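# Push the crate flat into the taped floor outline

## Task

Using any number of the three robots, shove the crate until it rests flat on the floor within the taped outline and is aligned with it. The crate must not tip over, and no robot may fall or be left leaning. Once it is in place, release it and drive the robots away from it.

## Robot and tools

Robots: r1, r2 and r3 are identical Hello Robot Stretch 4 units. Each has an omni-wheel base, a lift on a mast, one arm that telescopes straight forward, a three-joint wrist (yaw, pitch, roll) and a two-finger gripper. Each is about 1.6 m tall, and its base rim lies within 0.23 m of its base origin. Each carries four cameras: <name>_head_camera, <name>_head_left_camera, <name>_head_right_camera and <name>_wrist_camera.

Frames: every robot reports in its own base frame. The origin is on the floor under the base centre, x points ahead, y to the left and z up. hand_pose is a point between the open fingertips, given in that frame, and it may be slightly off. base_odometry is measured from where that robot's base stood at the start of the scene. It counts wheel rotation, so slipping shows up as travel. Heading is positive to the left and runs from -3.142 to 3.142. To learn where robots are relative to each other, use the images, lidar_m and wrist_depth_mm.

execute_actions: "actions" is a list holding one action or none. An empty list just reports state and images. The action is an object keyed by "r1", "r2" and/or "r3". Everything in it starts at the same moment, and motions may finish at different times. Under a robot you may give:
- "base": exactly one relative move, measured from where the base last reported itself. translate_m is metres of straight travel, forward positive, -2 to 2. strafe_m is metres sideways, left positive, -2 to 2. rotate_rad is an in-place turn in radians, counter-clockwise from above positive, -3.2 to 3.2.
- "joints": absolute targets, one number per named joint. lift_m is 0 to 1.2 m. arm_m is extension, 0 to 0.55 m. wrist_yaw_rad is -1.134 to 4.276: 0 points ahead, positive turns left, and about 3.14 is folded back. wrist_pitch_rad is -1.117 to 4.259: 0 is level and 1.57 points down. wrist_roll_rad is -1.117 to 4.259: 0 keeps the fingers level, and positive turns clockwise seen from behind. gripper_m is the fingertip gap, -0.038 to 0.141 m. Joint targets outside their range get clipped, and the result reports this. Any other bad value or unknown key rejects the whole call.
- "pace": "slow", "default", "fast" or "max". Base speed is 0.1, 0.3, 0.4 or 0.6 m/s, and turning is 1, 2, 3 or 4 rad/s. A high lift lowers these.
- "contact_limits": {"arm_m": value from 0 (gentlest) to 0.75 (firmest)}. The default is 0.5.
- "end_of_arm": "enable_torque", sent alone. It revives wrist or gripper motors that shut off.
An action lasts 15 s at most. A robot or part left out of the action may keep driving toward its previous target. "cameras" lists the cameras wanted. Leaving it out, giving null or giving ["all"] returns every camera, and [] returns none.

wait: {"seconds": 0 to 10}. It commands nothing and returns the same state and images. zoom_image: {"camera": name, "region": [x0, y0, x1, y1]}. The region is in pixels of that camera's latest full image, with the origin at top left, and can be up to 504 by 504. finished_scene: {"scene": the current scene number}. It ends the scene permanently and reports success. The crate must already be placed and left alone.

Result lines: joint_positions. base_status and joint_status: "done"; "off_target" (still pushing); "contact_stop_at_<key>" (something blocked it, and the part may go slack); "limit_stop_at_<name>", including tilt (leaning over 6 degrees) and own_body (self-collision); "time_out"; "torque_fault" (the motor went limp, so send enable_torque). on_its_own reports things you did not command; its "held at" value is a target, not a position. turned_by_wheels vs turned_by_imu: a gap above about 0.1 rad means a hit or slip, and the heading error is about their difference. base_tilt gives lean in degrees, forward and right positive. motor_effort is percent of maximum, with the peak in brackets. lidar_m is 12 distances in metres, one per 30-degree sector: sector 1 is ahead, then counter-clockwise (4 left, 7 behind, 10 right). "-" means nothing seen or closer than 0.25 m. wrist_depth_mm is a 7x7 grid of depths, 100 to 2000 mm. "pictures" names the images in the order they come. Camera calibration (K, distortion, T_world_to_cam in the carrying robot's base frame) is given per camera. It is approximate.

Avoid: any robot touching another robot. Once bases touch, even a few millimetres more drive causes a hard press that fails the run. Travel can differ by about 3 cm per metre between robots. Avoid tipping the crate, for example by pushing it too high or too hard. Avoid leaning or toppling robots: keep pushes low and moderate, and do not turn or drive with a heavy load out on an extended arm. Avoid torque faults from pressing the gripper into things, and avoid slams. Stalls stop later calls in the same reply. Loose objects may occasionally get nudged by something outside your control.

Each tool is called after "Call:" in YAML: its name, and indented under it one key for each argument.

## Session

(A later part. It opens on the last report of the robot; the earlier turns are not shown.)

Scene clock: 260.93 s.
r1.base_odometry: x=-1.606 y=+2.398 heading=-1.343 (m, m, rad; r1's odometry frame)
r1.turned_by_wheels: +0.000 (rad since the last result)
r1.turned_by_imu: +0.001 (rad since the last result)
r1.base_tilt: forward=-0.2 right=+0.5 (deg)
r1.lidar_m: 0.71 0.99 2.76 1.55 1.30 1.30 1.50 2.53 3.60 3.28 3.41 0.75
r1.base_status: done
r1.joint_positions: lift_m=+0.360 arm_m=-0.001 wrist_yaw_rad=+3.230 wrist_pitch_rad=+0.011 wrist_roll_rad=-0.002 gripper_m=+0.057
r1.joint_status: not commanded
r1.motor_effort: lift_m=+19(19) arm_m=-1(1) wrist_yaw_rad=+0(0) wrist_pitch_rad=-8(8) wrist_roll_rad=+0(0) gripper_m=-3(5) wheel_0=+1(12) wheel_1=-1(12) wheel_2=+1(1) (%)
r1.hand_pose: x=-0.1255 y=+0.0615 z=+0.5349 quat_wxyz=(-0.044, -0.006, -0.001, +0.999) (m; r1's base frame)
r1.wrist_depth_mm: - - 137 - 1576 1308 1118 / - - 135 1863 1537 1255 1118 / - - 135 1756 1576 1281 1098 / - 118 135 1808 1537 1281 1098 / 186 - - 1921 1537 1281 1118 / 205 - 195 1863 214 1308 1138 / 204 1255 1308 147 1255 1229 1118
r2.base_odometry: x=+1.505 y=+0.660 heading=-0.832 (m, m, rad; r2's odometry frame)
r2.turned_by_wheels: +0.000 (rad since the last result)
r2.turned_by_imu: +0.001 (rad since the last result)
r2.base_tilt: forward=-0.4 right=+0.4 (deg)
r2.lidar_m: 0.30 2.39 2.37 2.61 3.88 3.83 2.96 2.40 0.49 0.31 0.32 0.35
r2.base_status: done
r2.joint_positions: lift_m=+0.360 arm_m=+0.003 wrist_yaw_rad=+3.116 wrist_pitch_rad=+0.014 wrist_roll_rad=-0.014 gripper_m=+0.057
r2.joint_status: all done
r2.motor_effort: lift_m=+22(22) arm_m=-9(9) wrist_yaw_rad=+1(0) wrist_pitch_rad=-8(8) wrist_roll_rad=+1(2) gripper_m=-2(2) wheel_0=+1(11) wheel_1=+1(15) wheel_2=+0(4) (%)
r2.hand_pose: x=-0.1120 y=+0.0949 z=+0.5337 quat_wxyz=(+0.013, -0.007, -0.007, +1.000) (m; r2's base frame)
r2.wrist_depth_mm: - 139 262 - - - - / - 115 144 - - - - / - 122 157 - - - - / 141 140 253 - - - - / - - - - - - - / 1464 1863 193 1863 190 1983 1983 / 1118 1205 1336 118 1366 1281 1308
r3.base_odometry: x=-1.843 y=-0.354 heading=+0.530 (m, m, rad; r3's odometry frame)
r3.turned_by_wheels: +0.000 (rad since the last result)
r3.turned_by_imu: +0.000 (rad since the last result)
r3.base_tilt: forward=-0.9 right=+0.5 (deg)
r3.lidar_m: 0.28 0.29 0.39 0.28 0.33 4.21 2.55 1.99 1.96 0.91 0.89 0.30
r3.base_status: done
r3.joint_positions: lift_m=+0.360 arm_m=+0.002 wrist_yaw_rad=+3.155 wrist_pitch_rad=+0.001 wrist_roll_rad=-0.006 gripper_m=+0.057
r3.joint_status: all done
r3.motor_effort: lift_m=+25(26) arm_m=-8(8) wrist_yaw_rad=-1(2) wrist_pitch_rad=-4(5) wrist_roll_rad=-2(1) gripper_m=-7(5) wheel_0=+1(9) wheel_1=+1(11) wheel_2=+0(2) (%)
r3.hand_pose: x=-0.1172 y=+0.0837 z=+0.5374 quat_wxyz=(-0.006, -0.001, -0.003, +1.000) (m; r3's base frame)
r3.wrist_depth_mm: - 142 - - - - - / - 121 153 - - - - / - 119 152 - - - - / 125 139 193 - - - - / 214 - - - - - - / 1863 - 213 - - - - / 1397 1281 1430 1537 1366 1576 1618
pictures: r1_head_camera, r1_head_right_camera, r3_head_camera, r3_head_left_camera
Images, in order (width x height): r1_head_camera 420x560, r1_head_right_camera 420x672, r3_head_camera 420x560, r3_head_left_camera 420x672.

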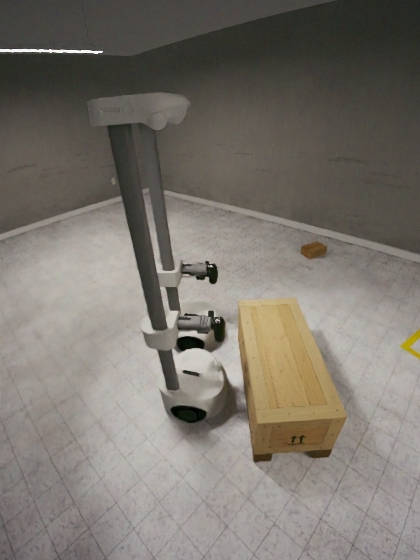

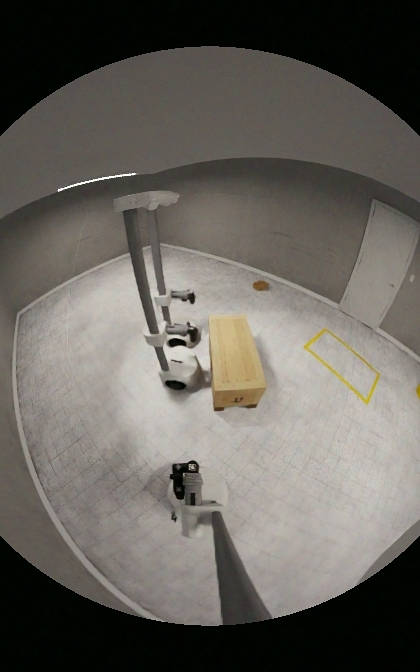

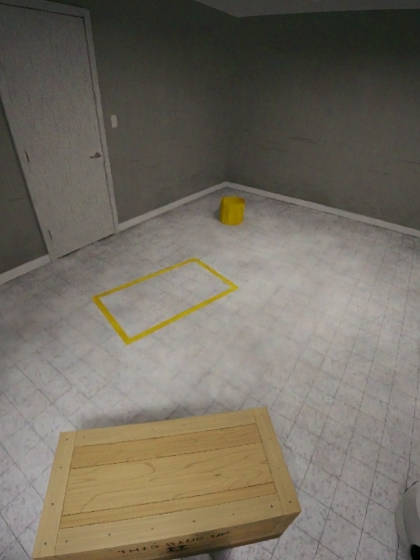

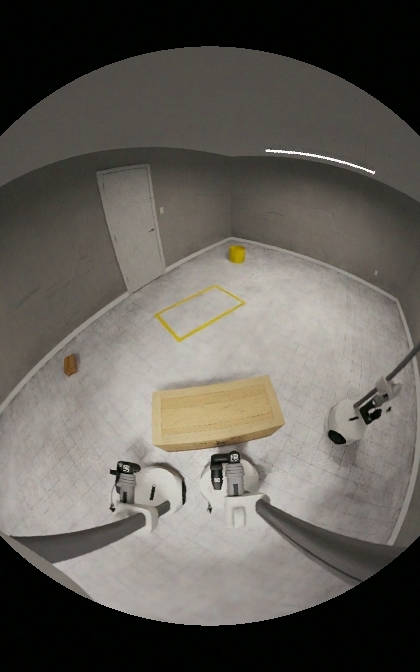

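Call:
execute_actions:
  actions:
    - {"r2":{"base":{"rotate_rad":-1.5}},"r3":{"base":{"rotate_rad":-1.46}},"r1":{"base":{"rotate_rad":3.17},"pace":"fast"}}
  cameras: []

Call:
execute_actions:
  actions:
    - {"r2":{"base":{"strafe_m":0.08}},"r3":{"base":{"strafe_m":0.06}},"r1":{"base":{"strafe_m":-0.11}}}
  cameras: []

Call:
execute_actions:
  actions:
    - {"r1":{"base":{"translate_m":-0.55}}}
  cameras: ["r2_head_left_camera","r3_head_left_camera","r1_head_left_camera"]

Scene clock: 267.80 s.
r1.base_odometry: x=-1.606 y=+2.398 heading=+1.827 (m, m, rad; r1's odometry frame)
r1.turned_by_wheels: +3.170 (rad since the last result)
r1.turned_by_imu: +3.133 (rad since the last result)
r1.base_tilt: forward=-0.3 right=+0.6 (deg)
r1.lidar_m: 1.48 2.52 3.60 3.26 3.40 0.74 0.72 0.96 2.71 1.53 1.31 1.29
r1.base_status: done
r1.joint_positions: lift_m=+0.360 arm_m=-0.001 wrist_yaw_rad=+3.230 wrist_pitch_rad=+0.011 wrist_roll_rad=-0.002 gripper_m=+0.057
r1.joint_status: not commanded
r1.motor_effort: lift_m=+19(19) arm_m=-2(1) wrist_yaw_rad=+0(0) wrist_pitch_rad=-7(7) wrist_roll_rad=+0(0) gripper_m=-3(2) wheel_0=+0(9) wheel_1=+2(7) wheel_2=+0(9) (%)
r1.hand_pose: x=-0.1255 y=+0.0615 z=+0.5349 quat_wxyz=(-0.044, -0.006, -0.001, +0.999) (m; r1's base frame)
r1.wrist_depth_mm: - - 138 - - - - / - - 135 - - - - / - - 135 - - - - / - 118 136 - - - - / 186 - - - 1537 - - / 204 - 195 1576 214 798 - / 205 1205 1042 147 809 788 1336
r2.base_odometry: x=+1.505 y=+0.660 heading=-2.332 (m, m, rad; r2's odometry frame)
r2.turned_by_wheels: -1.500 (rad since the last result)
r2.turned_by_imu: -1.506 (rad since the last result)
r2.base_tilt: forward=-0.3 right=+0.5 (deg)
r2.lidar_m: 0.30 0.32 0.33 0.35 2.40 2.37 2.74 3.82 3.84 2.83 2.37 0.38
r2.base_status: done
r2.joint_positions: lift_m=+0.360 arm_m=+0.003 wrist_yaw_rad=+3.116 wrist_pitch_rad=+0.014 wrist_roll_rad=-0.014 gripper_m=+0.057
r2.joint_status: not commanded
r2.motor_effort: lift_m=+22(22) arm_m=-9(9) wrist_yaw_rad=+1(1) wrist_pitch_rad=-9(9) wrist_roll_rad=+2(1) gripper_m=-4(2) wheel_0=+3(7) wheel_1=+1(8) wheel_2=+0(17) (%)
r2.hand_pose: x=-0.1120 y=+0.0949 z=+0.5338 quat_wxyz=(+0.013, -0.007, -0.007, +1.000) (m; r2's base frame)
r2.wrist_depth_mm: - 139 259 - - - - / - 116 144 - - - - / - 122 157 - - - - / 141 140 255 - - - - / - - - - - - - / 1499 1863 193 1921 190 1921 1921 / 1118 1205 1336 118 1366 1255 1308
r3.base_odometry: x=-1.843 y=-0.354 heading=-0.929 (m, m, rad; r3's odometry frame)
r3.turned_by_wheels: -1.460 (rad since the last result)
r3.turned_by_imu: -1.464 (rad since the last result)
r3.base_tilt: forward=-0.9 right=+0.5 (deg)
r3.lidar_m: 0.90 0.43 0.31 0.26 0.30 0.38 0.28 0.34 4.19 2.33 1.97 1.96
r3.base_status: done
r3.joint_positions: lift_m=+0.360 arm_m=+0.002 wrist_yaw_rad=+3.154 wrist_pitch_rad=+0.001 wrist_roll_rad=-0.006 gripper_m=+0.057
r3.joint_status: not commanded
r3.motor_effort: lift_m=+24(25) arm_m=-8(8) wrist_yaw_rad=+0(0) wrist_pitch_rad=-5(6) wrist_roll_rad=-1(1) gripper_m=-6(3) wheel_0=+1(7) wheel_1=+1(8) wheel_2=+3(7) (%)
r3.hand_pose: x=-0.1172 y=+0.0837 z=+0.5375 quat_wxyz=(-0.006, -0.001, -0.003, +1.000) (m; r3's base frame)
r3.wrist_depth_mm: - 142 - - - - - / - 121 153 - - - - / - 119 152 - - - - / 125 139 194 - - - - / 214 - 439 - - - - / 1863 - 213 - - - - / 1397 1281 699 1464 1366 525 525
pictures: none
No camera images: the call's "cameras" was empty. Leave "cameras" out to get every camera's image.

Scene clock: 269.33 s.
r1.base_odometry: x=-1.499 y=+2.426 heading=+1.827 (m, m, rad; r1's odometry frame)
r1.turned_by_wheels: +0.000 (rad since the last result)
r1.turned_by_imu: -0.001 (rad since the last result)
r1.base_tilt: forward=-0.2 right=+0.6 (deg)
r1.lidar_m: 1.42 2.40 3.69 3.38 3.49 0.75 0.91 5.04 2.57 1.44 1.23 1.22
r1.base_status: done
r1.joint_positions: lift_m=+0.360 arm_m=-0.001 wrist_yaw_rad=+3.230 wrist_pitch_rad=+0.011 wrist_roll_rad=-0.002 gripper_m=+0.057
r1.joint_status: not commanded
r1.motor_effort: lift_m=+19(19) arm_m=-2(2) wrist_yaw_rad=+0(0) wrist_pitch_rad=-10(10) wrist_roll_rad=+0(0) gripper_m=-5(2) wheel_0=+0(6) wheel_1=+0(12) wheel_2=-1(1) (%)
r1.hand_pose: x=-0.1255 y=+0.0615 z=+0.5349 quat_wxyz=(-0.044, -0.006, -0.001, +0.999) (m; r1's base frame)
r1.wrist_depth_mm: - - 137 1921 - - - / - - 135 - - - - / - - 135 - - - - / - 117 136 1118 - - - / 186 - - - 1618 - - / 204 - 195 1366 214 788 778 / 206 1229 1255 147 946 778 778
r2.base_odometry: x=+1.563 y=+0.604 heading=-2.332 (m, m, rad; r2's odometry frame)
r2.turned_by_wheels: +0.000 (rad since the last result)
r2.turned_by_imu: +0.000 (rad since the last result)
r2.base_tilt: forward=-0.4 right=+0.4 (deg)
r2.lidar_m: 0.31 0.32 0.26 0.28 2.34 2.33 2.65 3.92 3.89 2.85 2.42 0.35
r2.base_status: done
r2.joint_positions: lift_m=+0.360 arm_m=+0.003 wrist_yaw_rad=+3.116 wrist_pitch_rad=+0.014 wrist_roll_rad=-0.014 gripper_m=+0.057
r2.joint_status: not commanded
r2.motor_effort: lift_m=+22(22) arm_m=-9(9) wrist_yaw_rad=+1(1) wrist_pitch_rad=-9(10) wrist_roll_rad=+1(1) gripper_m=-2(5) wheel_0=-1(11) wheel_1=+2(9) wheel_2=+0(1) (%)
r2.hand_pose: x=-0.1120 y=+0.0949 z=+0.5338 quat_wxyz=(+0.013, -0.007, -0.007, +1.000) (m; r2's base frame)
r2.wrist_depth_mm: - 139 260 - - - 1983 / - 115 144 - - - 1983 / - 122 156 - - - 1983 / 141 141 254 - - - 1921 / - - - - - - 1921 / 1537 1808 194 1921 190 1983 1863 / 1138 1205 1308 118 1336 1255 1281
r3.base_odometry: x=-1.794 y=-0.318 heading=-0.929 (m, m, rad; r3's odometry frame)
r3.turned_by_wheels: +0.000 (rad since the last result)
r3.turned_by_imu: +0.000 (rad since the last result)
r3.base_tilt: forward=-1.0 right=+0.5 (deg)
r3.lidar_m: 0.88 0.36 0.25 0.25 0.25 0.32 0.29 0.35 4.24 2.36 2.01 1.99
r3.base_status: done
r3.joint_positions: lift_m=+0.360 arm_m=+0.002 wrist_yaw_rad=+3.154 wrist_pitch_rad=+0.001 wrist_roll_rad=-0.006 gripper_m=+0.057
r3.joint_status: not commanded
r3.motor_effort: lift_m=+24(24) arm_m=-8(8) wrist_yaw_rad=-1(0) wrist_pitch_rad=-6(6) wrist_roll_rad=+1(1) gripper_m=-6(2) wheel_0=-1(9) wheel_1=-1(10) wheel_2=+0(2) (%)
r3.hand_pose: x=-0.1172 y=+0.0837 z=+0.5375 quat_wxyz=(-0.006, -0.001, -0.003, +1.000) (m; r3's base frame)
r3.wrist_depth_mm: - 143 500 - - - - / - 121 153 - - - - / - 119 153 - - - - / 125 138 194 - - - - / 214 - 439 521 - - - / 1863 - 213 - - - - / 1397 1255 723 1464 525 508 525
pictures: none
No camera images: the call's "cameras" was empty. Leave "cameras" out to get every camera's image.

Scene clock: 272.67 s.
r1.base_odometry: x=-1.360 y=+1.894 heading=+1.827 (m, m, rad; r1's odometry frame)
r1.turned_by_wheels: +0.000 (rad since the last result)
r1.turned_by_imu: +0.000 (rad since the last result)
r1.base_tilt: forward=-0.2 right=+0.5 (deg)
r1.lidar_m: 1.85 3.14 4.06 3.40 0.29 0.36 0.37 0.43 3.42 1.91 1.62 1.62
r1.base_status: done
r1.joint_positions: lift_m=+0.360 arm_m=-0.001 wrist_yaw_rad=+3.230 wrist_pitch_rad=+0.011 wrist_roll_rad=-0.002 gripper_m=+0.057
r1.joint_status: not commanded
r1.motor_effort: lift_m=+19(19) arm_m=-2(2) wrist_yaw_rad=+0(0) wrist_pitch_rad=-8(8) wrist_roll_rad=-1(0) gripper_m=-4(4) wheel_0=+0(4) wheel_1=-1(3) wheel_2=-1(9) (%)
r1.hand_pose: x=-0.1255 y=+0.0615 z=+0.5349 quat_wxyz=(-0.044, -0.006, -0.001, +0.999) (m; r1's base frame)
r1.wrist_depth_mm: - - 137 - - - - / - - 135 - - - - / - - 135 - - - - / - 118 136 554 - - - / 186 - - 492 - - - / 205 - 195 1336 213 723 732 / 205 1255 1205 147 904 462 469
r2.base_odometry: x=+1.563 y=+0.604 heading=-2.332 (m, m, rad; r2's odometry frame)
r2.turned_by_wheels: +0.000 (rad since the last result)
r2.turned_by_imu: +0.000 (rad since the last result)
r2.base_tilt: forward=-0.3 right=+0.5 (deg)
r2.lidar_m: 0.28 0.35 0.26 0.30 2.31 2.30 2.66 3.91 3.90 2.88 2.42 0.36
r2.base_status: not commanded
r2.joint_positions: lift_m=+0.360 arm_m=+0.003 wrist_yaw_rad=+3.116 wrist_pitch_rad=+0.014 wrist_roll_rad=-0.014 gripper_m=+0.057
r2.joint_status: not commanded
r2.motor_effort: lift_m=+22(22) arm_m=-9(9) wrist_yaw_rad=+2(0) wrist_pitch_rad=-10(10) wrist_roll_rad=+2(0) gripper_m=-5(2) wheel_0=-2(1) wheel_1=+3(3) wheel_2=+0(0) (%)
r2.hand_pose: x=-0.1120 y=+0.0949 z=+0.5338 quat_wxyz=(+0.013, -0.007, -0.007, +1.000) (m; r2's base frame)
r2.wrist_depth_mm: - 139 262 - - - 1921 / - 116 144 - - - 1921 / - 122 157 - - - 1921 / 141 140 254 - - - 1921 / - - - - - - 1921 / 1499 1808 193 1921 190 1921 1863 / 1118 1205 1336 118 1366 1255 1281
r3.base_odometry: x=-1.794 y=-0.318 heading=-0.929 (m, m, rad; r3's odometry frame)
r3.turned_by_wheels: +0.000 (rad since the last result)
r3.turned_by_imu: -0.001 (rad since the last result)
r3.base_tilt: forward=-1.0 right=+0.6 (deg)
r3.lidar_m: 0.34 0.38 0.25 0.25 0.25 0.31 0.30 0.36 4.23 2.40 2.00 0.39
r3.base_status: not commanded
r3.joint_positions: lift_m=+0.360 arm_m=+0.002 wrist_yaw_rad=+3.154 wrist_pitch_rad=+0.001 wrist_roll_rad=-0.006 gripper_m=+0.057
r3.joint_status: not commanded
r3.motor_effort: lift_m=+24(24) arm_m=-8(8) wrist_yaw_rad=+1(0) wrist_pitch_rad=-5(5) wrist_roll_rad=+0(1) gripper_m=-5(4) wheel_0=-1(1) wheel_1=-1(0) wheel_2=+0(0) (%)
r3.hand_pose: x=-0.1172 y=+0.0837 z=+0.5375 quat_wxyz=(-0.006, -0.001, -0.003, +1.000) (m; r3's base frame)
r3.wrist_depth_mm: - 142 504 - - - - / - 121 153 - - - - / - 119 152 - - - - / 126 138 193 - - - - / 213 - 439 521 - - - / 1921 - 213 - - - - / 1397 1281 715 1464 530 512 525
pictures: r1_head_left_camera, r2_head_left_camera, r3_head_left_camera
Images, in order (width x height): r1_head_left_camera 420x672, r2_head_left_camera 420x672, r3_head_left_camera 420x672.

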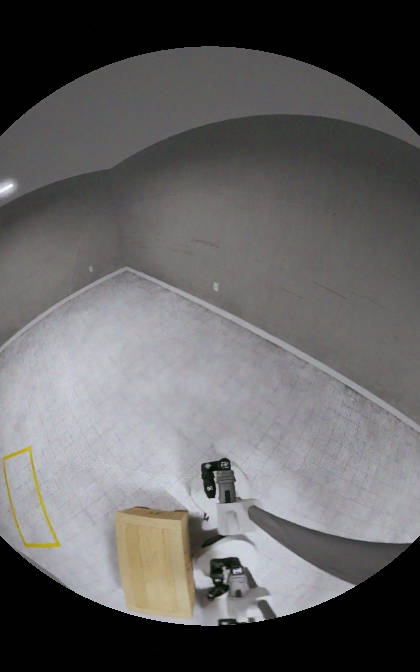

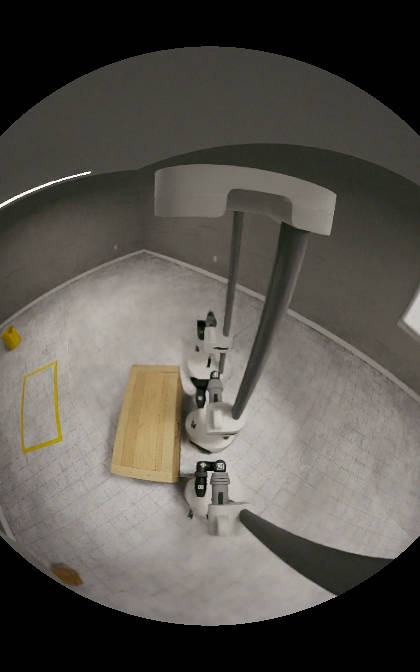

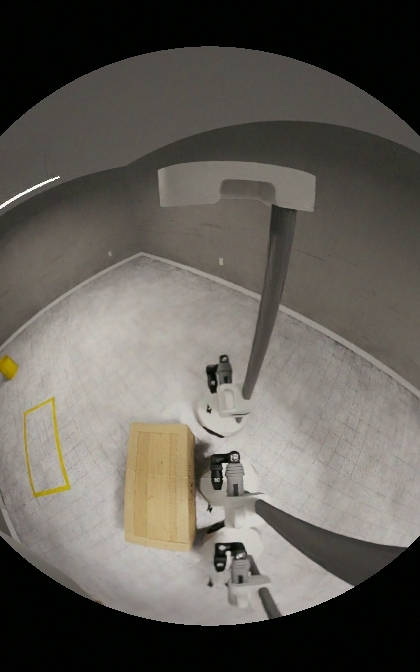

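Tighten, touch up, sync, push.

Call:
execute_actions:
  actions:
    - {"r1":{"base":{"translate_m":-0.08},"pace":"slow"},"r2":{"base":{"translate_m":0.025},"pace":"slow"}}
  cameras: []

Call:
execute_actions:
  actions:
    - {"r1":{"base":{"strafe_m":0.12},"pace":"slow"},"r2":{"base":{"strafe_m":0.12},"pace":"slow"},"r3":{"base":{"strafe_m":0.07},"pace":"slow"}}
  cameras: ["r3_head_left_camera"]

Scene clock: 276.43 s.
r1.base_odometry: x=-1.340 y=+1.816 heading=+1.827 (m, m, rad; r1's odometry frame)
r1.turned_by_wheels: +0.000 (rad since the last result)
r1.turned_by_imu: -0.001 (rad since the last result)
r1.base_tilt: forward=-0.3 right=+0.7 (deg)
r1.lidar_m: 1.92 3.24 4.12 0.39 0.26 0.31 0.29 0.34 3.53 1.96 1.67 1.68
r1.base_status: done
r1.joint_positions: lift_m=+0.360 arm_m=-0.001 wrist_yaw_rad=+3.230 wrist_pitch_rad=+0.011 wrist_roll_rad=-0.002 gripper_m=+0.057
r1.joint_status: not commanded
r1.motor_effort: lift_m=+19(19) arm_m=-1(2) wrist_yaw_rad=+0(0) wrist_pitch_rad=-6(7) wrist_roll_rad=+0(0) gripper_m=-8(0) wheel_0=-1(5) wheel_1=-2(5) wheel_2=+2(5) (%)
r1.hand_pose: x=-0.1255 y=+0.0615 z=+0.5349 quat_wxyz=(-0.044, -0.006, -0.001, +0.999) (m; r1's base frame)
r1.wrist_depth_mm: - - 137 - - - - / - - 135 - - - - / - - 135 - - - - / - 118 136 469 - - - / 186 - 418 410 - - - / 205 - 195 - 214 723 732 / 205 1229 831 147 931 462 469
r2.base_odometry: x=+1.546 y=+0.587 heading=-2.331 (m, m, rad; r2's odometry frame)
r2.turned_by_wheels: +0.000 (rad since the last result)
r2.turned_by_imu: +0.001 (rad since the last result)
r2.base_tilt: forward=-0.3 right=+0.4 (deg)
r2.lidar_m: 0.27 0.32 0.25 0.26 2.33 2.33 2.66 3.92 3.91 2.83 2.37 0.31
r2.base_status: done
r2.joint_positions: lift_m=+0.360 arm_m=+0.003 wrist_yaw_rad=+3.116 wrist_pitch_rad=+0.014 wrist_roll_rad=-0.014 gripper_m=+0.057
r2.joint_status: not commanded
r2.motor_effort: lift_m=+22(22) arm_m=-9(9) wrist_yaw_rad=+1(1) wrist_pitch_rad=-9(10) wrist_roll_rad=+0(1) gripper_m=-1(0) wheel_0=+3(2) wheel_1=+4(8) wheel_2=-3(3) (%)
r2.hand_pose: x=-0.1120 y=+0.0949 z=+0.5338 quat_wxyz=(+0.013, -0.007, -0.007, +1.000) (m; r2's base frame)
r2.wrist_depth_mm: - 139 260 - - - 1983 / - 115 144 - - - 1983 / - 122 157 - - - 1983 / 141 140 254 - - - 1921 / - - - - - - - / 1499 1808 193 1863 191 1921 1863 / 1118 1205 1336 118 1430 1229 1308
r3.base_odometry: x=-1.794 y=-0.318 heading=-0.929 (m, m, rad; r3's odometry frame)
r3.turned_by_wheels: +0.000 (rad since the last result)
r3.turned_by_imu: -0.001 (rad since the last result)
r3.base_tilt: forward=-1.0 right=+0.5 (deg)
r3.lidar_m: 0.26 0.31 0.25 0.25 0.25 0.34 0.27 0.30 4.22 2.32 2.00 0.29
r3.base_status: not commanded
r3.joint_positions: lift_m=+0.360 arm_m=+0.002 wrist_yaw_rad=+3.154 wrist_pitch_rad=+0.001 wrist_roll_rad=-0.006 gripper_m=+0.057
r3.joint_status: not commanded
r3.motor_effort: lift_m=+24(25) arm_m=-8(8) wrist_yaw_rad=-1(0) wrist_pitch_rad=-6(5) wrist_roll_rad=-1(3) gripper_m=-4(3) wheel_0=-1(1) wheel_1=+0(0) wheel_2=+0(0) (%)
r3.hand_pose: x=-0.1172 y=+0.0837 z=+0.5375 quat_wxyz=(-0.006, -0.001, -0.003, +1.000) (m; r3's base frame)
r3.wrist_depth_mm: - 142 488 - - - - / - 121 153 - - - - / - 119 152 - - - - / 125 139 193 - - - - / 214 - 413 496 - - - / 1808 - 213 - - - - / 1366 1281 661 1499 530 508 525
pictures: none
No camera images: the call's "cameras" was empty. Leave "cameras" out to get every camera's image.

Scene clock: 278.53 s.
r1.base_odometry: x=-1.434 y=+1.795 heading=+1.825 (m, m, rad; r1's odometry frame)
r1.turned_by_wheels: -0.002 (rad since the last result)
r1.turned_by_imu: -0.003 (rad since the last result)
r1.base_tilt: forward=-0.2 right=+0.7 (deg)
r1.lidar_m: 1.99 3.39 4.04 0.40 0.25 0.27 0.29 0.33 3.69 2.06 1.74 1.74
r1.base_status: strafe_m contact_stop (by the wheels' count: +0.097 of +0.120)
r1.joint_positions: lift_m=+0.360 arm_m=-0.001 wrist_yaw_rad=+3.230 wrist_pitch_rad=+0.011 wrist_roll_rad=-0.002 gripper_m=+0.057
r1.joint_status: not commanded
r1.on_its_own: the wheels are slack since a contact_stop
r1.motor_effort: lift_m=+19(19) arm_m=-1(2) wrist_yaw_rad=+1(0) wrist_pitch_rad=-7(7) wrist_roll_rad=+0(0) gripper_m=-5(3) wheel_0=+0(35) wheel_1=+0(18) wheel_2=+0(14) (%)
r1.hand_pose: x=-0.1255 y=+0.0615 z=+0.5349 quat_wxyz=(-0.044, -0.006, -0.001, +0.999) (m; r1's base frame)
r1.wrist_depth_mm: - - 137 - - - - / - - 136 - - - - / - - 135 - - - - / - 118 136 640 - - - / 187 - 418 421 - - - / 205 - 195 - 214 715 809 / 206 1229 931 147 559 462 469
r2.base_odometry: x=+1.600 y=+0.536 heading=-2.331 (m, m, rad; r2's odometry frame)
r2.turned_by_wheels: +0.000 (rad since the last result)
r2.turned_by_imu: -0.008 (rad since the last result)
r2.base_tilt: forward=-0.4 right=+0.4 (deg)
r2.lidar_m: 0.27 0.30 0.25 0.25 2.31 2.28 2.57 4.01 3.96 2.96 2.46 0.32
r2.base_status: strafe_m contact_stop (by the wheels' count: +0.074 of +0.120)
r2.joint_positions: lift_m=+0.360 arm_m=+0.003 wrist_yaw_rad=+3.116 wrist_pitch_rad=+0.014 wrist_roll_rad=-0.014 gripper_m=+0.057
r2.joint_status: not commanded
r2.on_its_own: the wheels are slack since a contact_stop
r2.motor_effort: lift_m=+22(22) arm_m=-9(9) wrist_yaw_rad=+0(0) wrist_pitch_rad=-9(9) wrist_roll_rad=+2(1) gripper_m=-2(2) wheel_0=+0(25) wheel_1=+0(35) wheel_2=+0(7) (%)
r2.hand_pose: x=-0.1120 y=+0.0949 z=+0.5338 quat_wxyz=(+0.013, -0.007, -0.007, +1.000) (m; r2's base frame)
r2.wrist_depth_mm: - 139 262 - - - 1921 / - 115 144 - - - 1921 / - 122 157 - - - 1921 / 141 141 254 - - - 1921 / - - - - - - 1983 / 1464 1808 193 1921 190 1921 1808 / 1098 1229 1366 118 1397 1229 1255
r3.base_odometry: x=-1.738 y=-0.276 heading=-0.929 (m, m, rad; r3's odometry frame)
r3.turned_by_wheels: +0.000 (rad since the last result)
r3.turned_by_imu: +0.000 (rad since the last result)
r3.base_tilt: forward=-1.0 right=+0.5 (deg)
r3.lidar_m: 0.27 0.30 0.25 0.25 0.25 0.27 0.26 0.31 4.29 2.44 2.06 0.31
r3.base_status: done
r3.joint_positions: lift_m=+0.360 arm_m=+0.001 wrist_yaw_rad=+3.154 wrist_pitch_rad=+0.001 wrist_roll_rad=-0.006 gripper_m=+0.057
r3.joint_status: not commanded
r3.motor_effort: lift_m=+24(25) arm_m=-8(8) wrist_yaw_rad=-1(0) wrist_pitch_rad=-6(4) wrist_roll_rad=-1(2) gripper_m=-5(4) wheel_0=-2(17) wheel_1=+3(20) wheel_2=+1(0) (%)
r3.hand_pose: x=-0.1172 y=+0.0837 z=+0.5375 quat_wxyz=(-0.006, -0.001, -0.003, +1.000) (m; r3's base frame)
r3.wrist_depth_mm: - 142 492 - - - - / - 121 153 - - - - / - 119 152 - - - - / 125 138 193 - - - - / 213 - 410 496 - - - / 1921 - 213 - - - - / 1366 1255 661 1499 449 508 521
pictures: r3_head_left_camera
Images, in order (width x height): r3_head_left_camera 420x672.

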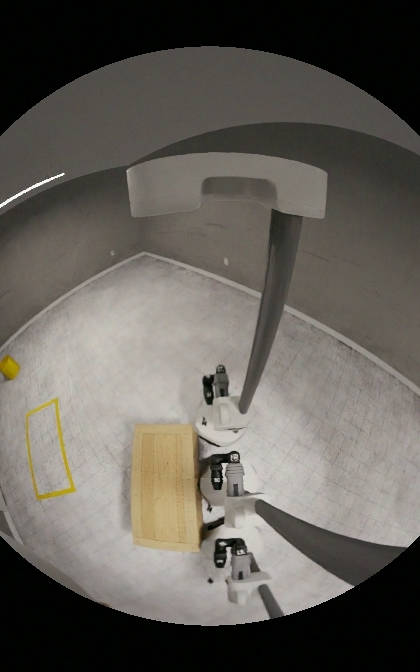

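Call:
execute_actions:
  actions:
    - {"r1":{"base":{"strafe_m":0.25},"pace":"slow"},"r2":{"base":{"strafe_m":0.25},"pace":"slow"},"r3":{"base":{"strafe_m":0.25},"pace":"slow"}}
  cameras: ["r3_head_left_camera"]

Scene clock: 282.13 s.
r1.base_odometry: x=-1.488 y=+1.784 heading=+1.829 (m, m, rad; r1's odometry frame)
r1.turned_by_wheels: +0.004 (rad since the last result)
r1.turned_by_imu: +0.001 (rad since the last result)
r1.base_tilt: forward=-0.3 right=+0.7 (deg)
r1.lidar_m: 2.03 3.46 3.99 0.43 0.25 0.25 0.29 0.31 3.74 2.09 1.77 1.78
r1.base_status: strafe_m contact_stop (by the wheels' count: +0.055 of +0.250)
r1.joint_positions: lift_m=+0.360 arm_m=-0.001 wrist_yaw_rad=+3.230 wrist_pitch_rad=+0.011 wrist_roll_rad=-0.002 gripper_m=+0.057
r1.joint_status: not commanded
r1.on_its_own: the wheels are slack since a contact_stop
r1.motor_effort: lift_m=+19(19) arm_m=-2(2) wrist_yaw_rad=+0(0) wrist_pitch_rad=-9(8) wrist_roll_rad=+0(0) gripper_m=-3(7) wheel_0=+0(36) wheel_1=+0(23) wheel_2=+0(12) (%)
r1.hand_pose: x=-0.1255 y=+0.0615 z=+0.5349 quat_wxyz=(-0.044, -0.006, -0.001, +0.999) (m; r1's base frame)
r1.wrist_depth_mm: - - 137 - - - - / - - 135 - - - - / - - 135 - - - - / - 118 136 1229 - - - / 186 - 418 585 - - - / 204 - 195 - 214 723 - / 205 1255 904 147 480 462 469
r2.base_odometry: x=+1.603 y=+0.535 heading=-2.329 (m, m, rad; r2's odometry frame)
r2.turned_by_wheels: +0.002 (rad since the last result)
r2.turned_by_imu: -0.007 (rad since the last result)
r2.base_tilt: forward=-0.3 right=+0.3 (deg)
r2.lidar_m: 0.25 0.29 0.25 0.25 2.29 2.31 2.60 3.99 3.95 2.93 2.46 0.35
r2.base_status: strafe_m contact_stop (by the wheels' count: +0.003 of +0.250)
r2.joint_positions: lift_m=+0.360 arm_m=+0.003 wrist_yaw_rad=+3.116 wrist_pitch_rad=+0.014 wrist_roll_rad=-0.014 gripper_m=+0.057
r2.joint_status: not commanded
r2.on_its_own: the wheels are slack since a contact_stop
r2.motor_effort: lift_m=+22(22) arm_m=-9(9) wrist_yaw_rad=+0(0) wrist_pitch_rad=-9(11) wrist_roll_rad=+1(1) gripper_m=-3(1) wheel_0=+0(30) wheel_1=+0(37) wheel_2=+0(2) (%)
r2.hand_pose: x=-0.1120 y=+0.0949 z=+0.5338 quat_wxyz=(+0.013, -0.007, -0.007, +1.000) (m; r2's base frame)
r2.wrist_depth_mm: - 139 260 - - - 1921 / - 115 144 - - - 1863 / - 122 157 - - - 1921 / 141 140 254 - - - 1921 / - - - - - - 1921 / 1464 1863 193 1921 190 1921 1921 / 1138 1205 1336 118 1397 1229 1281
r3.base_odometry: x=-1.715 y=-0.258 heading=-0.924 (m, m, rad; r3's odometry frame)
r3.turned_by_wheels: +0.005 (rad since the last result)
r3.turned_by_imu: -0.014 (rad since the last result)
r3.base_tilt: forward=-0.9 right=+0.6 (deg)
r3.lidar_m: 0.25 0.30 0.25 0.25 0.25 0.25 0.27 0.31 4.31 2.43 2.07 0.43
r3.base_status: strafe_m contact_stop (by the wheels' count: +0.030 of +0.250)
r3.joint_positions: lift_m=+0.360 arm_m=+0.001 wrist_yaw_rad=+3.154 wrist_pitch_rad=+0.001 wrist_roll_rad=-0.006 gripper_m=+0.057
r3.joint_status: not commanded
r3.on_its_own: the wheels are slack since a contact_stop
r3.motor_effort: lift_m=+24(24) arm_m=-8(8) wrist_yaw_rad=-1(0) wrist_pitch_rad=-5(5) wrist_roll_rad=+0(2) gripper_m=-2(3) wheel_0=+0(28) wheel_1=+0(36) wheel_2=+0(3) (%)
r3.hand_pose: x=-0.1172 y=+0.0837 z=+0.5375 quat_wxyz=(-0.006, -0.001, -0.003, +1.000) (m; r3's base frame)
r3.wrist_depth_mm: - 142 - - - - - / - 121 153 - - - - / - 119 152 - - - - / 125 139 193 - - - - / 213 - 410 - - - - / 1863 - 213 - - - - / 1366 931 1336 1430 452 508 525
pictures: r3_head_left_camera
Images, in order (width x height): r3_head_left_camera 420x672.

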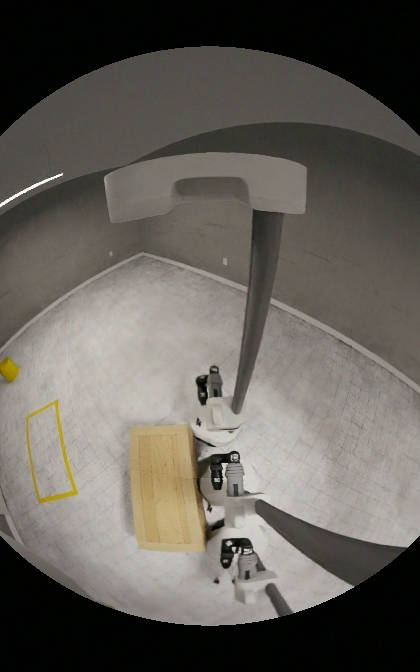

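Call:
execute_actions:
  actions:
    - {"r1":{"base":{"strafe_m":-0.034}},"r2":{"base":{"strafe_m":-0.033}},"r3":{"base":{"strafe_m":-0.029}}}
  cameras: []

Call:
execute_actions:
  actions:
    - {"r1":{"base":{"strafe_m":0.25},"pace":"slow"},"r2":{"base":{"strafe_m":0.25},"pace":"slow"},"r3":{"base":{"strafe_m":0.25},"pace":"slow"}}
  cameras: ["r3_head_left_camera"]

Scene clock: 285.47 s.
r1.base_odometry: x=-1.455 y=+1.793 heading=+1.829 (m, m, rad; r1's odometry frame)
r1.turned_by_wheels: +0.000 (rad since the last result)
r1.turned_by_imu: -0.001 (rad since the last result)
r1.base_tilt: forward=-0.4 right=+0.4 (deg)
r1.lidar_m: 2.00 3.41 4.03 0.40 0.25 0.30 0.30 0.31 3.71 2.06 1.75 1.75
r1.base_status: done
r1.joint_positions: lift_m=+0.360 arm_m=-0.001 wrist_yaw_rad=+3.230 wrist_pitch_rad=+0.011 wrist_roll_rad=-0.002 gripper_m=+0.057
r1.joint_status: not commanded
r1.motor_effort: lift_m=+19(19) arm_m=-2(2) wrist_yaw_rad=+0(0) wrist_pitch_rad=-8(6) wrist_roll_rad=+0(0) gripper_m=-5(4) wheel_0=+0(7) wheel_1=+0(7) wheel_2=-1(1) (%)
r1.hand_pose: x=-0.1255 y=+0.0615 z=+0.5349 quat_wxyz=(-0.044, -0.006, -0.001, +0.999) (m; r1's base frame)
r1.wrist_depth_mm: - - 137 - - - - / - - 135 - - - - / - - 135 - - - - / - 118 136 1205 - - - / 186 - 418 535 - - - / 204 - 195 - 214 732 798 / 205 1229 715 148 597 462 466
r2.base_odometry: x=+1.579 y=+0.557 heading=-2.329 (m, m, rad; r2's odometry frame)
r2.turned_by_wheels: +0.000 (rad since the last result)
r2.turned_by_imu: +0.000 (rad since the last result)
r2.base_tilt: forward=-0.4 right=+0.3 (deg)
r2.lidar_m: 0.26 0.29 0.25 0.25 2.31 2.33 2.63 3.95 3.94 2.91 2.42 0.38
r2.base_status: done
r2.joint_positions: lift_m=+0.360 arm_m=+0.003 wrist_yaw_rad=+3.116 wrist_pitch_rad=+0.014 wrist_roll_rad=-0.014 gripper_m=+0.057
r2.joint_status: not commanded
r2.motor_effort: lift_m=+22(22) arm_m=-9(9) wrist_yaw_rad=+0(1) wrist_pitch_rad=-9(8) wrist_roll_rad=-2(1) gripper_m=-3(1) wheel_0=+1(11) wheel_1=-3(10) wheel_2=+0(1) (%)
r2.hand_pose: x=-0.1120 y=+0.0949 z=+0.5338 quat_wxyz=(+0.013, -0.007, -0.007, +1.000) (m; r2's base frame)
r2.wrist_depth_mm: - 139 262 - - - 1921 / - 116 144 - - - 1983 / - 122 157 - - - 1921 / 141 140 254 - - - 1921 / - - - - - - 1921 / 1537 1863 193 1921 190 1983 1921 / 1118 1229 1336 118 1366 1255 1255
r3.base_odometry: x=-1.738 y=-0.275 heading=-0.924 (m, m, rad; r3's odometry frame)
r3.turned_by_wheels: +0.000 (rad since the last result)
r3.turned_by_imu: -0.001 (rad since the last result)
r3.base_tilt: forward=-0.9 right=+0.5 (deg)
r3.lidar_m: 0.26 0.29 0.25 0.25 0.25 0.29 0.26 0.31 4.28 2.44 2.06 0.43
r3.base_status: done
r3.joint_positions: lift_m=+0.360 arm_m=+0.001 wrist_yaw_rad=+3.154 wrist_pitch_rad=+0.001 wrist_roll_rad=-0.006 gripper_m=+0.057
r3.joint_status: not commanded
r3.motor_effort: lift_m=+24(24) arm_m=-8(8) wrist_yaw_rad=+0(1) wrist_pitch_rad=-5(6) wrist_roll_rad=-2(2) gripper_m=-7(5) wheel_0=-1(9) wheel_1=+1(8) wheel_2=+0(0) (%)
r3.hand_pose: x=-0.1172 y=+0.0837 z=+0.5375 quat_wxyz=(-0.006, -0.001, -0.003, +1.000) (m; r3's base frame)
r3.wrist_depth_mm: - 142 - - - - - / - 121 153 - - - - / - 119 152 - - - - / 125 139 193 - - - - / 215 - 413 - - - - / 1921 - 213 - - - - / 1397 946 1308 1537 452 512 525
pictures: none
No camera images: the call's "cameras" was empty. Leave "cameras" out to get every camera's image.

Scene clock: 288.27 s.
r1.base_odometry: x=-1.625 y=+1.751 heading=+1.832 (m, m, rad; r1's odometry frame)
r1.turned_by_wheels: +0.003 (rad since the last result)
r1.turned_by_imu: +0.001 (rad since the last result)
r1.base_tilt: forward=-0.2 right=+0.6 (deg)
r1.lidar_m: 2.15 3.64 3.90 3.09 0.25 0.25 0.30 0.31 3.91 2.21 1.85 1.87
r1.base_status: strafe_m contact_stop (by the wheels' count: +0.175 of +0.250)
r1.joint_positions: lift_m=+0.360 arm_m=-0.001 wrist_yaw_rad=+3.230 wrist_pitch_rad=+0.011 wrist_roll_rad=-0.002 gripper_m=+0.057
r1.joint_status: not commanded
r1.on_its_own: the wheels are slack since a contact_stop
r1.motor_effort: lift_m=+19(19) arm_m=-2(2) wrist_yaw_rad=+1(0) wrist_pitch_rad=-7(7) wrist_roll_rad=+0(0) gripper_m=+0(2) wheel_0=+0(35) wheel_1=-1(16) wheel_2=+0(12) (%)
r1.hand_pose: x=-0.1255 y=+0.0615 z=+0.5349 quat_wxyz=(-0.044, -0.006, -0.001, +0.999) (m; r1's base frame)
r1.wrist_depth_mm: - - 137 - - - - / - - 135 - - - - / - - 135 - - - - / - 118 136 - - - - / 186 418 418 - - - - / 204 - 195 1078 215 715 - / 205 1160 904 148 452 466 466
r2.base_odometry: x=+1.655 y=+0.485 heading=-2.329 (m, m, rad; r2's odometry frame)
r2.turned_by_wheels: +0.000 (rad since the last result)
r2.turned_by_imu: -0.002 (rad since the last result)
r2.base_tilt: forward=-0.4 right=+0.3 (deg)
r2.lidar_m: 0.27 0.27 0.25 0.28 2.26 2.25 2.53 4.04 4.02 2.99 2.50 0.41
r2.base_status: strafe_m contact_stop (by the wheels' count: +0.105 of +0.250)
r2.joint_positions: lift_m=+0.360 arm_m=+0.003 wrist_yaw_rad=+3.115 wrist_pitch_rad=+0.014 wrist_roll_rad=-0.014 gripper_m=+0.057
r2.joint_status: not commanded
r2.on_its_own: the wheels are slack since a contact_stop
r2.motor_effort: lift_m=+22(22) arm_m=-9(9) wrist_yaw_rad=+0(0) wrist_pitch_rad=-8(10) wrist_roll_rad=+2(1) gripper_m=-3(3) wheel_0=+0(29) wheel_1=+0(34) wheel_2=+0(6) (%)
r2.hand_pose: x=-0.1120 y=+0.0949 z=+0.5338 quat_wxyz=(+0.013, -0.007, -0.007, +1.000) (m; r2's base frame)
r2.wrist_depth_mm: - 139 262 - - - 1863 / - 116 144 - - - 1921 / - 122 157 - - - 1983 / 141 140 254 - - - 1863 / - - - - - - 1863 / 1499 1756 193 1921 190 1921 1808 / 1138 1229 1336 118 1366 1229 1308
r3.base_odometry: x=-1.639 y=-0.199 heading=-0.915 (m, m, rad; r3's odometry frame)
r3.turned_by_wheels: +0.009 (rad since the last result)
r3.turned_by_imu: -0.015 (rad since the last result)
r3.base_tilt: forward=-1.0 right=+0.5 (deg)
r3.lidar_m: 0.27 0.29 0.25 0.25 0.25 0.25 0.30 0.29 4.36 2.58 2.15 2.12
r3.base_status: strafe_m contact_stop (by the wheels' count: +0.125 of +0.250)
r3.joint_positions: lift_m=+0.360 arm_m=+0.001 wrist_yaw_rad=+3.154 wrist_pitch_rad=+0.001 wrist_roll_rad=-0.006 gripper_m=+0.057
r3.joint_status: not commanded
r3.on_its_own: the wheels are slack since a contact_stop
r3.motor_effort: lift_m=+24(24) arm_m=-8(8) wrist_yaw_rad=+0(1) wrist_pitch_rad=-5(4) wrist_roll_rad=+0(0) gripper_m=-5(4) wheel_0=+0(34) wheel_1=+0(35) wheel_2=+0(8) (%)
r3.hand_pose: x=-0.1172 y=+0.0837 z=+0.5375 quat_wxyz=(-0.006, -0.001, -0.003, +1.000) (m; r3's base frame)
r3.wrist_depth_mm: - 142 - - - - - / - 121 153 - - - - / - 120 152 - - - - / 126 139 193 - - - - / 213 415 413 - - - - / 1863 1921 213 - - - - / 1397 676 1430 504 452 517 525
pictures: r3_head_left_camera
Images, in order (width x height): r3_head_left_camera 420x672.

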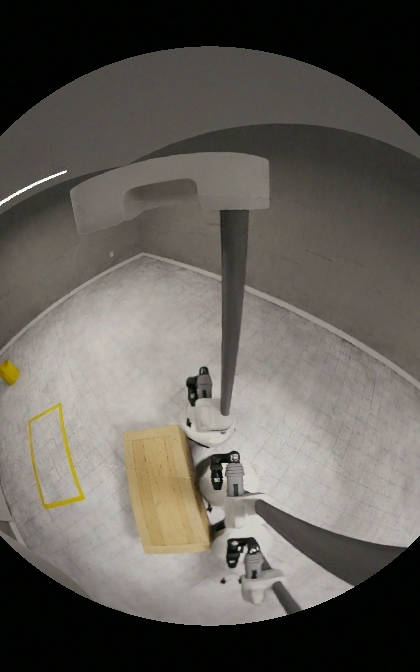

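Call:
execute_actions:
  actions:
    - {"r1":{"base":{"strafe_m":-0.06}},"r2":{"base":{"strafe_m":-0.033}},"r3":{"base":{"strafe_m":-0.029}}}
  cameras: []

Call:
execute_actions:
  actions:
    - {"r1":{"base":{"strafe_m":0.1},"pace":"slow"},"r2":{"base":{"strafe_m":0.2},"pace":"slow"},"r3":{"base":{"strafe_m":0.2},"pace":"slow"}}
  cameras: ["r3_head_left_camera","r2_head_left_camera"]

Scene clock: 294.17 s.
r1.base_odometry: x=-1.567 y=+1.767 heading=+1.832 (m, m, rad; r1's odometry frame)
r1.turned_by_wheels: +0.000 (rad since the last result)
r1.turned_by_imu: -0.002 (rad since the last result)
r1.base_tilt: forward=-0.3 right=+0.6 (deg)
r1.lidar_m: 2.10 3.55 3.94 0.51 0.25 0.33 0.30 0.31 3.83 2.15 1.82 1.83
r1.base_status: done
r1.joint_positions: lift_m=+0.360 arm_m=-0.001 wrist_yaw_rad=+3.230 wrist_pitch_rad=+0.011 wrist_roll_rad=-0.002 gripper_m=+0.057
r1.joint_status: not commanded
r1.motor_effort: lift_m=+19(19) arm_m=-1(2) wrist_yaw_rad=+0(0) wrist_pitch_rad=-8(8) wrist_roll_rad=+0(0) gripper_m=-4(2) wheel_0=-1(9) wheel_1=+0(6) wheel_2=+1(1) (%)
r1.hand_pose: x=-0.1255 y=+0.0615 z=+0.5349 quat_wxyz=(-0.044, -0.006, -0.001, +0.999) (m; r1's base frame)
r1.wrist_depth_mm: - - 137 - - - - / - - 135 - - - - / - - 135 - - - - / - 118 136 - - - - / 186 - 418 - - - - / 204 - 194 - 214 715 - / 206 1229 723 147 559 462 469
r2.base_odometry: x=+1.631 y=+0.508 heading=-2.330 (m, m, rad; r2's odometry frame)
r2.turned_by_wheels: +0.000 (rad since the last result)
r2.turned_by_imu: +0.000 (rad since the last result)
r2.base_tilt: forward=-0.3 right=+0.3 (deg)
r2.lidar_m: 0.28 0.31 0.25 0.25 2.30 2.26 2.58 3.97 3.98 2.95 2.46 0.44
r2.base_status: done
r2.joint_positions: lift_m=+0.360 arm_m=+0.003 wrist_yaw_rad=+3.115 wrist_pitch_rad=+0.014 wrist_roll_rad=-0.014 gripper_m=+0.057
r2.joint_status: not commanded
r2.motor_effort: lift_m=+22(22) arm_m=-9(9) wrist_yaw_rad=+0(2) wrist_pitch_rad=-10(8) wrist_roll_rad=+2(1) gripper_m=-4(3) wheel_0=+1(6) wheel_1=-3(11) wheel_2=+0(7) (%)
r2.hand_pose: x=-0.1120 y=+0.0949 z=+0.5338 quat_wxyz=(+0.013, -0.007, -0.007, +1.000) (m; r2's base frame)
r2.wrist_depth_mm: - 139 262 - - - 1921 / - 116 144 - - - 1921 / - 122 157 - - - 1863 / 141 140 254 - - - 1863 / - - - - - - 1863 / 1499 1863 193 1863 190 1983 1808 / 1138 1229 1336 118 1397 1229 1281
r3.base_odometry: x=-1.662 y=-0.217 heading=-0.914 (m, m, rad; r3's odometry frame)
r3.turned_by_wheels: +0.000 (rad since the last result)
r3.turned_by_imu: -0.001 (rad since the last result)
r3.base_tilt: forward=-0.9 right=+0.6 (deg)
r3.lidar_m: 0.29 0.29 0.25 0.25 0.25 0.27 0.29 0.29 4.31 2.57 2.11 2.08
r3.base_status: done
r3.joint_positions: lift_m=+0.360 arm_m=+0.001 wrist_yaw_rad=+3.154 wrist_pitch_rad=+0.001 wrist_roll_rad=-0.006 gripper_m=+0.057
r3.joint_status: not commanded
r3.motor_effort: lift_m=+24(24) arm_m=-8(8) wrist_yaw_rad=+0(1) wrist_pitch_rad=-5(5) wrist_roll_rad=-1(0) gripper_m=-3(4) wheel_0=+0(10) wheel_1=+2(9) wheel_2=+0(1) (%)
r3.hand_pose: x=-0.1172 y=+0.0837 z=+0.5375 quat_wxyz=(-0.006, -0.001, -0.003, +1.000) (m; r3's base frame)
r3.wrist_depth_mm: - 142 - - - - - / - 121 153 - - - - / - 120 152 - - - - / 126 139 193 - - - - / 213 410 415 - - - - / 1808 1921 213 - - - - / 1366 683 1397 1499 449 512 525
pictures: none
No camera images: the call's "cameras" was empty. Leave "cameras" out to get every camera's image.

Scene clock: 296.37 s.
r1.base_odometry: x=-1.663 y=+1.742 heading=+1.832 (m, m, rad; r1's odometry frame)
r1.turned_by_wheels: -0.001 (rad since the last result)
r1.turned_by_imu: -0.002 (rad since the last result)
r1.base_tilt: forward=-0.2 right=+0.6 (deg)
r1.lidar_m: 2.16 3.67 3.87 3.08 0.25 0.25 0.30 0.32 3.97 2.23 1.90 1.89
r1.base_status: done
r1.joint_positions: lift_m=+0.360 arm_m=-0.001 wrist_yaw_rad=+3.230 wrist_pitch_rad=+0.011 wrist_roll_rad=-0.002 gripper_m=+0.057
r1.joint_status: not commanded
r1.motor_effort: lift_m=+19(19) arm_m=-1(2) wrist_yaw_rad=+1(0) wrist_pitch_rad=-7(6) wrist_roll_rad=+0(0) gripper_m=-3(5) wheel_0=-29(31) wheel_1=+10(15) wheel_2=+13(13) (%)
r1.hand_pose: x=-0.1255 y=+0.0615 z=+0.5349 quat_wxyz=(-0.044, -0.006, -0.001, +0.999) (m; r1's base frame)
r1.wrist_depth_mm: - - 138 - - - - / - - 135 - - - - / - - 135 - - - - / - 118 136 - - - - / 186 418 415 - - - - / 205 - 195 904 215 707 - / 205 1138 946 147 433 469 469
r2.base_odometry: x=+1.670 y=+0.476 heading=-2.316 (m, m, rad; r2's odometry frame)
r2.turned_by_wheels: +0.014 (rad since the last result)
r2.turned_by_imu: +0.002 (rad since the last result)
r2.base_tilt: forward=-0.4 right=+0.5 (deg)
r2.lidar_m: 0.28 0.32 0.25 0.25 2.25 2.24 2.55 4.02 4.01 2.98 2.50 2.50
r2.base_status: strafe_m contact_stop (by the wheels' count: +0.050 of +0.200)
r2.joint_positions: lift_m=+0.360 arm_m=+0.003 wrist_yaw_rad=+3.115 wrist_pitch_rad=+0.014 wrist_roll_rad=-0.014 gripper_m=+0.057
r2.joint_status: not commanded
r2.on_its_own: the wheels are slack since a contact_stop
r2.motor_effort: lift_m=+22(22) arm_m=-9(9) wrist_yaw_rad=+0(2) wrist_pitch_rad=-9(10) wrist_roll_rad=+1(0) gripper_m=-3(3) wheel_0=+0(28) wheel_1=+0(33) wheel_2=+0(11) (%)
r2.hand_pose: x=-0.1120 y=+0.0949 z=+0.5338 quat_wxyz=(+0.013, -0.007, -0.007, +1.000) (m; r2's base frame)
r2.wrist_depth_mm: - 139 262 - - - 1808 / - 115 144 - - - 1863 / - 122 157 - - - 1921 / 141 140 255 - - - 1863 / - - - - - - 1863 / 1499 1756 193 1983 190 1983 1863 / 1138 1205 1308 118 1397 1229 1255
r3.base_odometry: x=-1.608 y=-0.171 heading=-0.895 (m, m, rad; r3's odometry frame)
r3.turned_by_wheels: +0.020 (rad since the last result)
r3.turned_by_imu: -0.008 (rad since the last result)
r3.base_tilt: forward=-0.9 right=+0.5 (deg)
r3.lidar_m: 0.29 0.29 0.25 0.25 0.25 0.25 0.31 0.31 4.40 2.61 2.17 2.13
r3.base_status: strafe_m contact_stop (by the wheels' count: +0.071 of +0.200)
r3.joint_positions: lift_m=+0.360 arm_m=+0.001 wrist_yaw_rad=+3.154 wrist_pitch_rad=+0.001 wrist_roll_rad=-0.006 gripper_m=+0.057
r3.joint_status: not commanded
r3.on_its_own: the wheels are slack since a contact_stop
r3.motor_effort: lift_m=+24(24) arm_m=-8(8) wrist_yaw_rad=+0(1) wrist_pitch_rad=-6(6) wrist_roll_rad=+0(1) gripper_m=-3(5) wheel_0=+0(31) wheel_1=+0(35) wheel_2=+0(8) (%)
r3.hand_pose: x=-0.1172 y=+0.0837 z=+0.5375 quat_wxyz=(-0.006, -0.001, -0.003, +1.000) (m; r3's base frame)
r3.wrist_depth_mm: - 142 - - - - - / - 121 153 - - - - / - 119 152 - - - - / 125 138 193 - - - - / 213 413 421 - - - - / 1863 1921 213 - - - - / 1366 946 1430 484 449 504 521
pictures: r2_head_left_camera, r3_head_left_camera
Images, in order (width x height): r2_head_left_camera 420x672, r3_head_left_camera 420x672.

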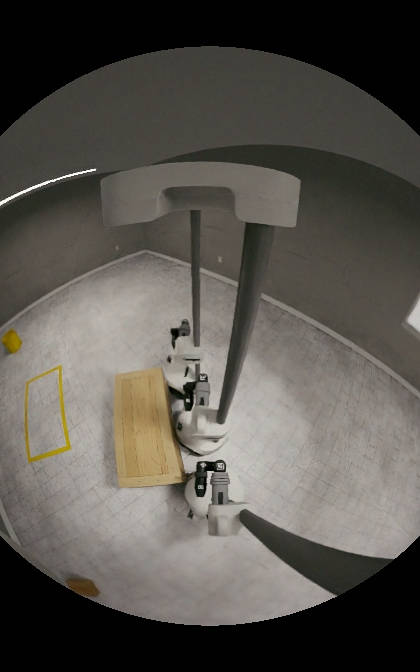

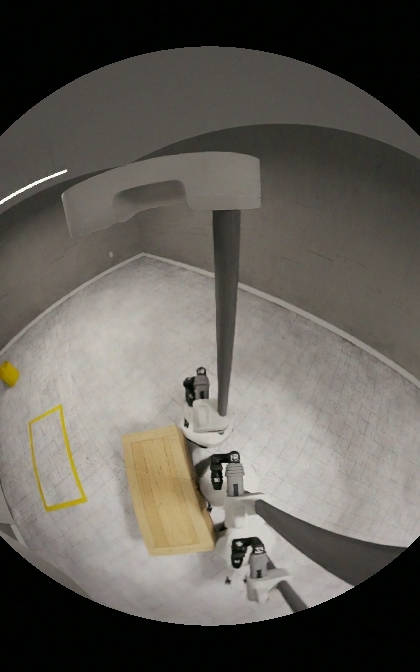

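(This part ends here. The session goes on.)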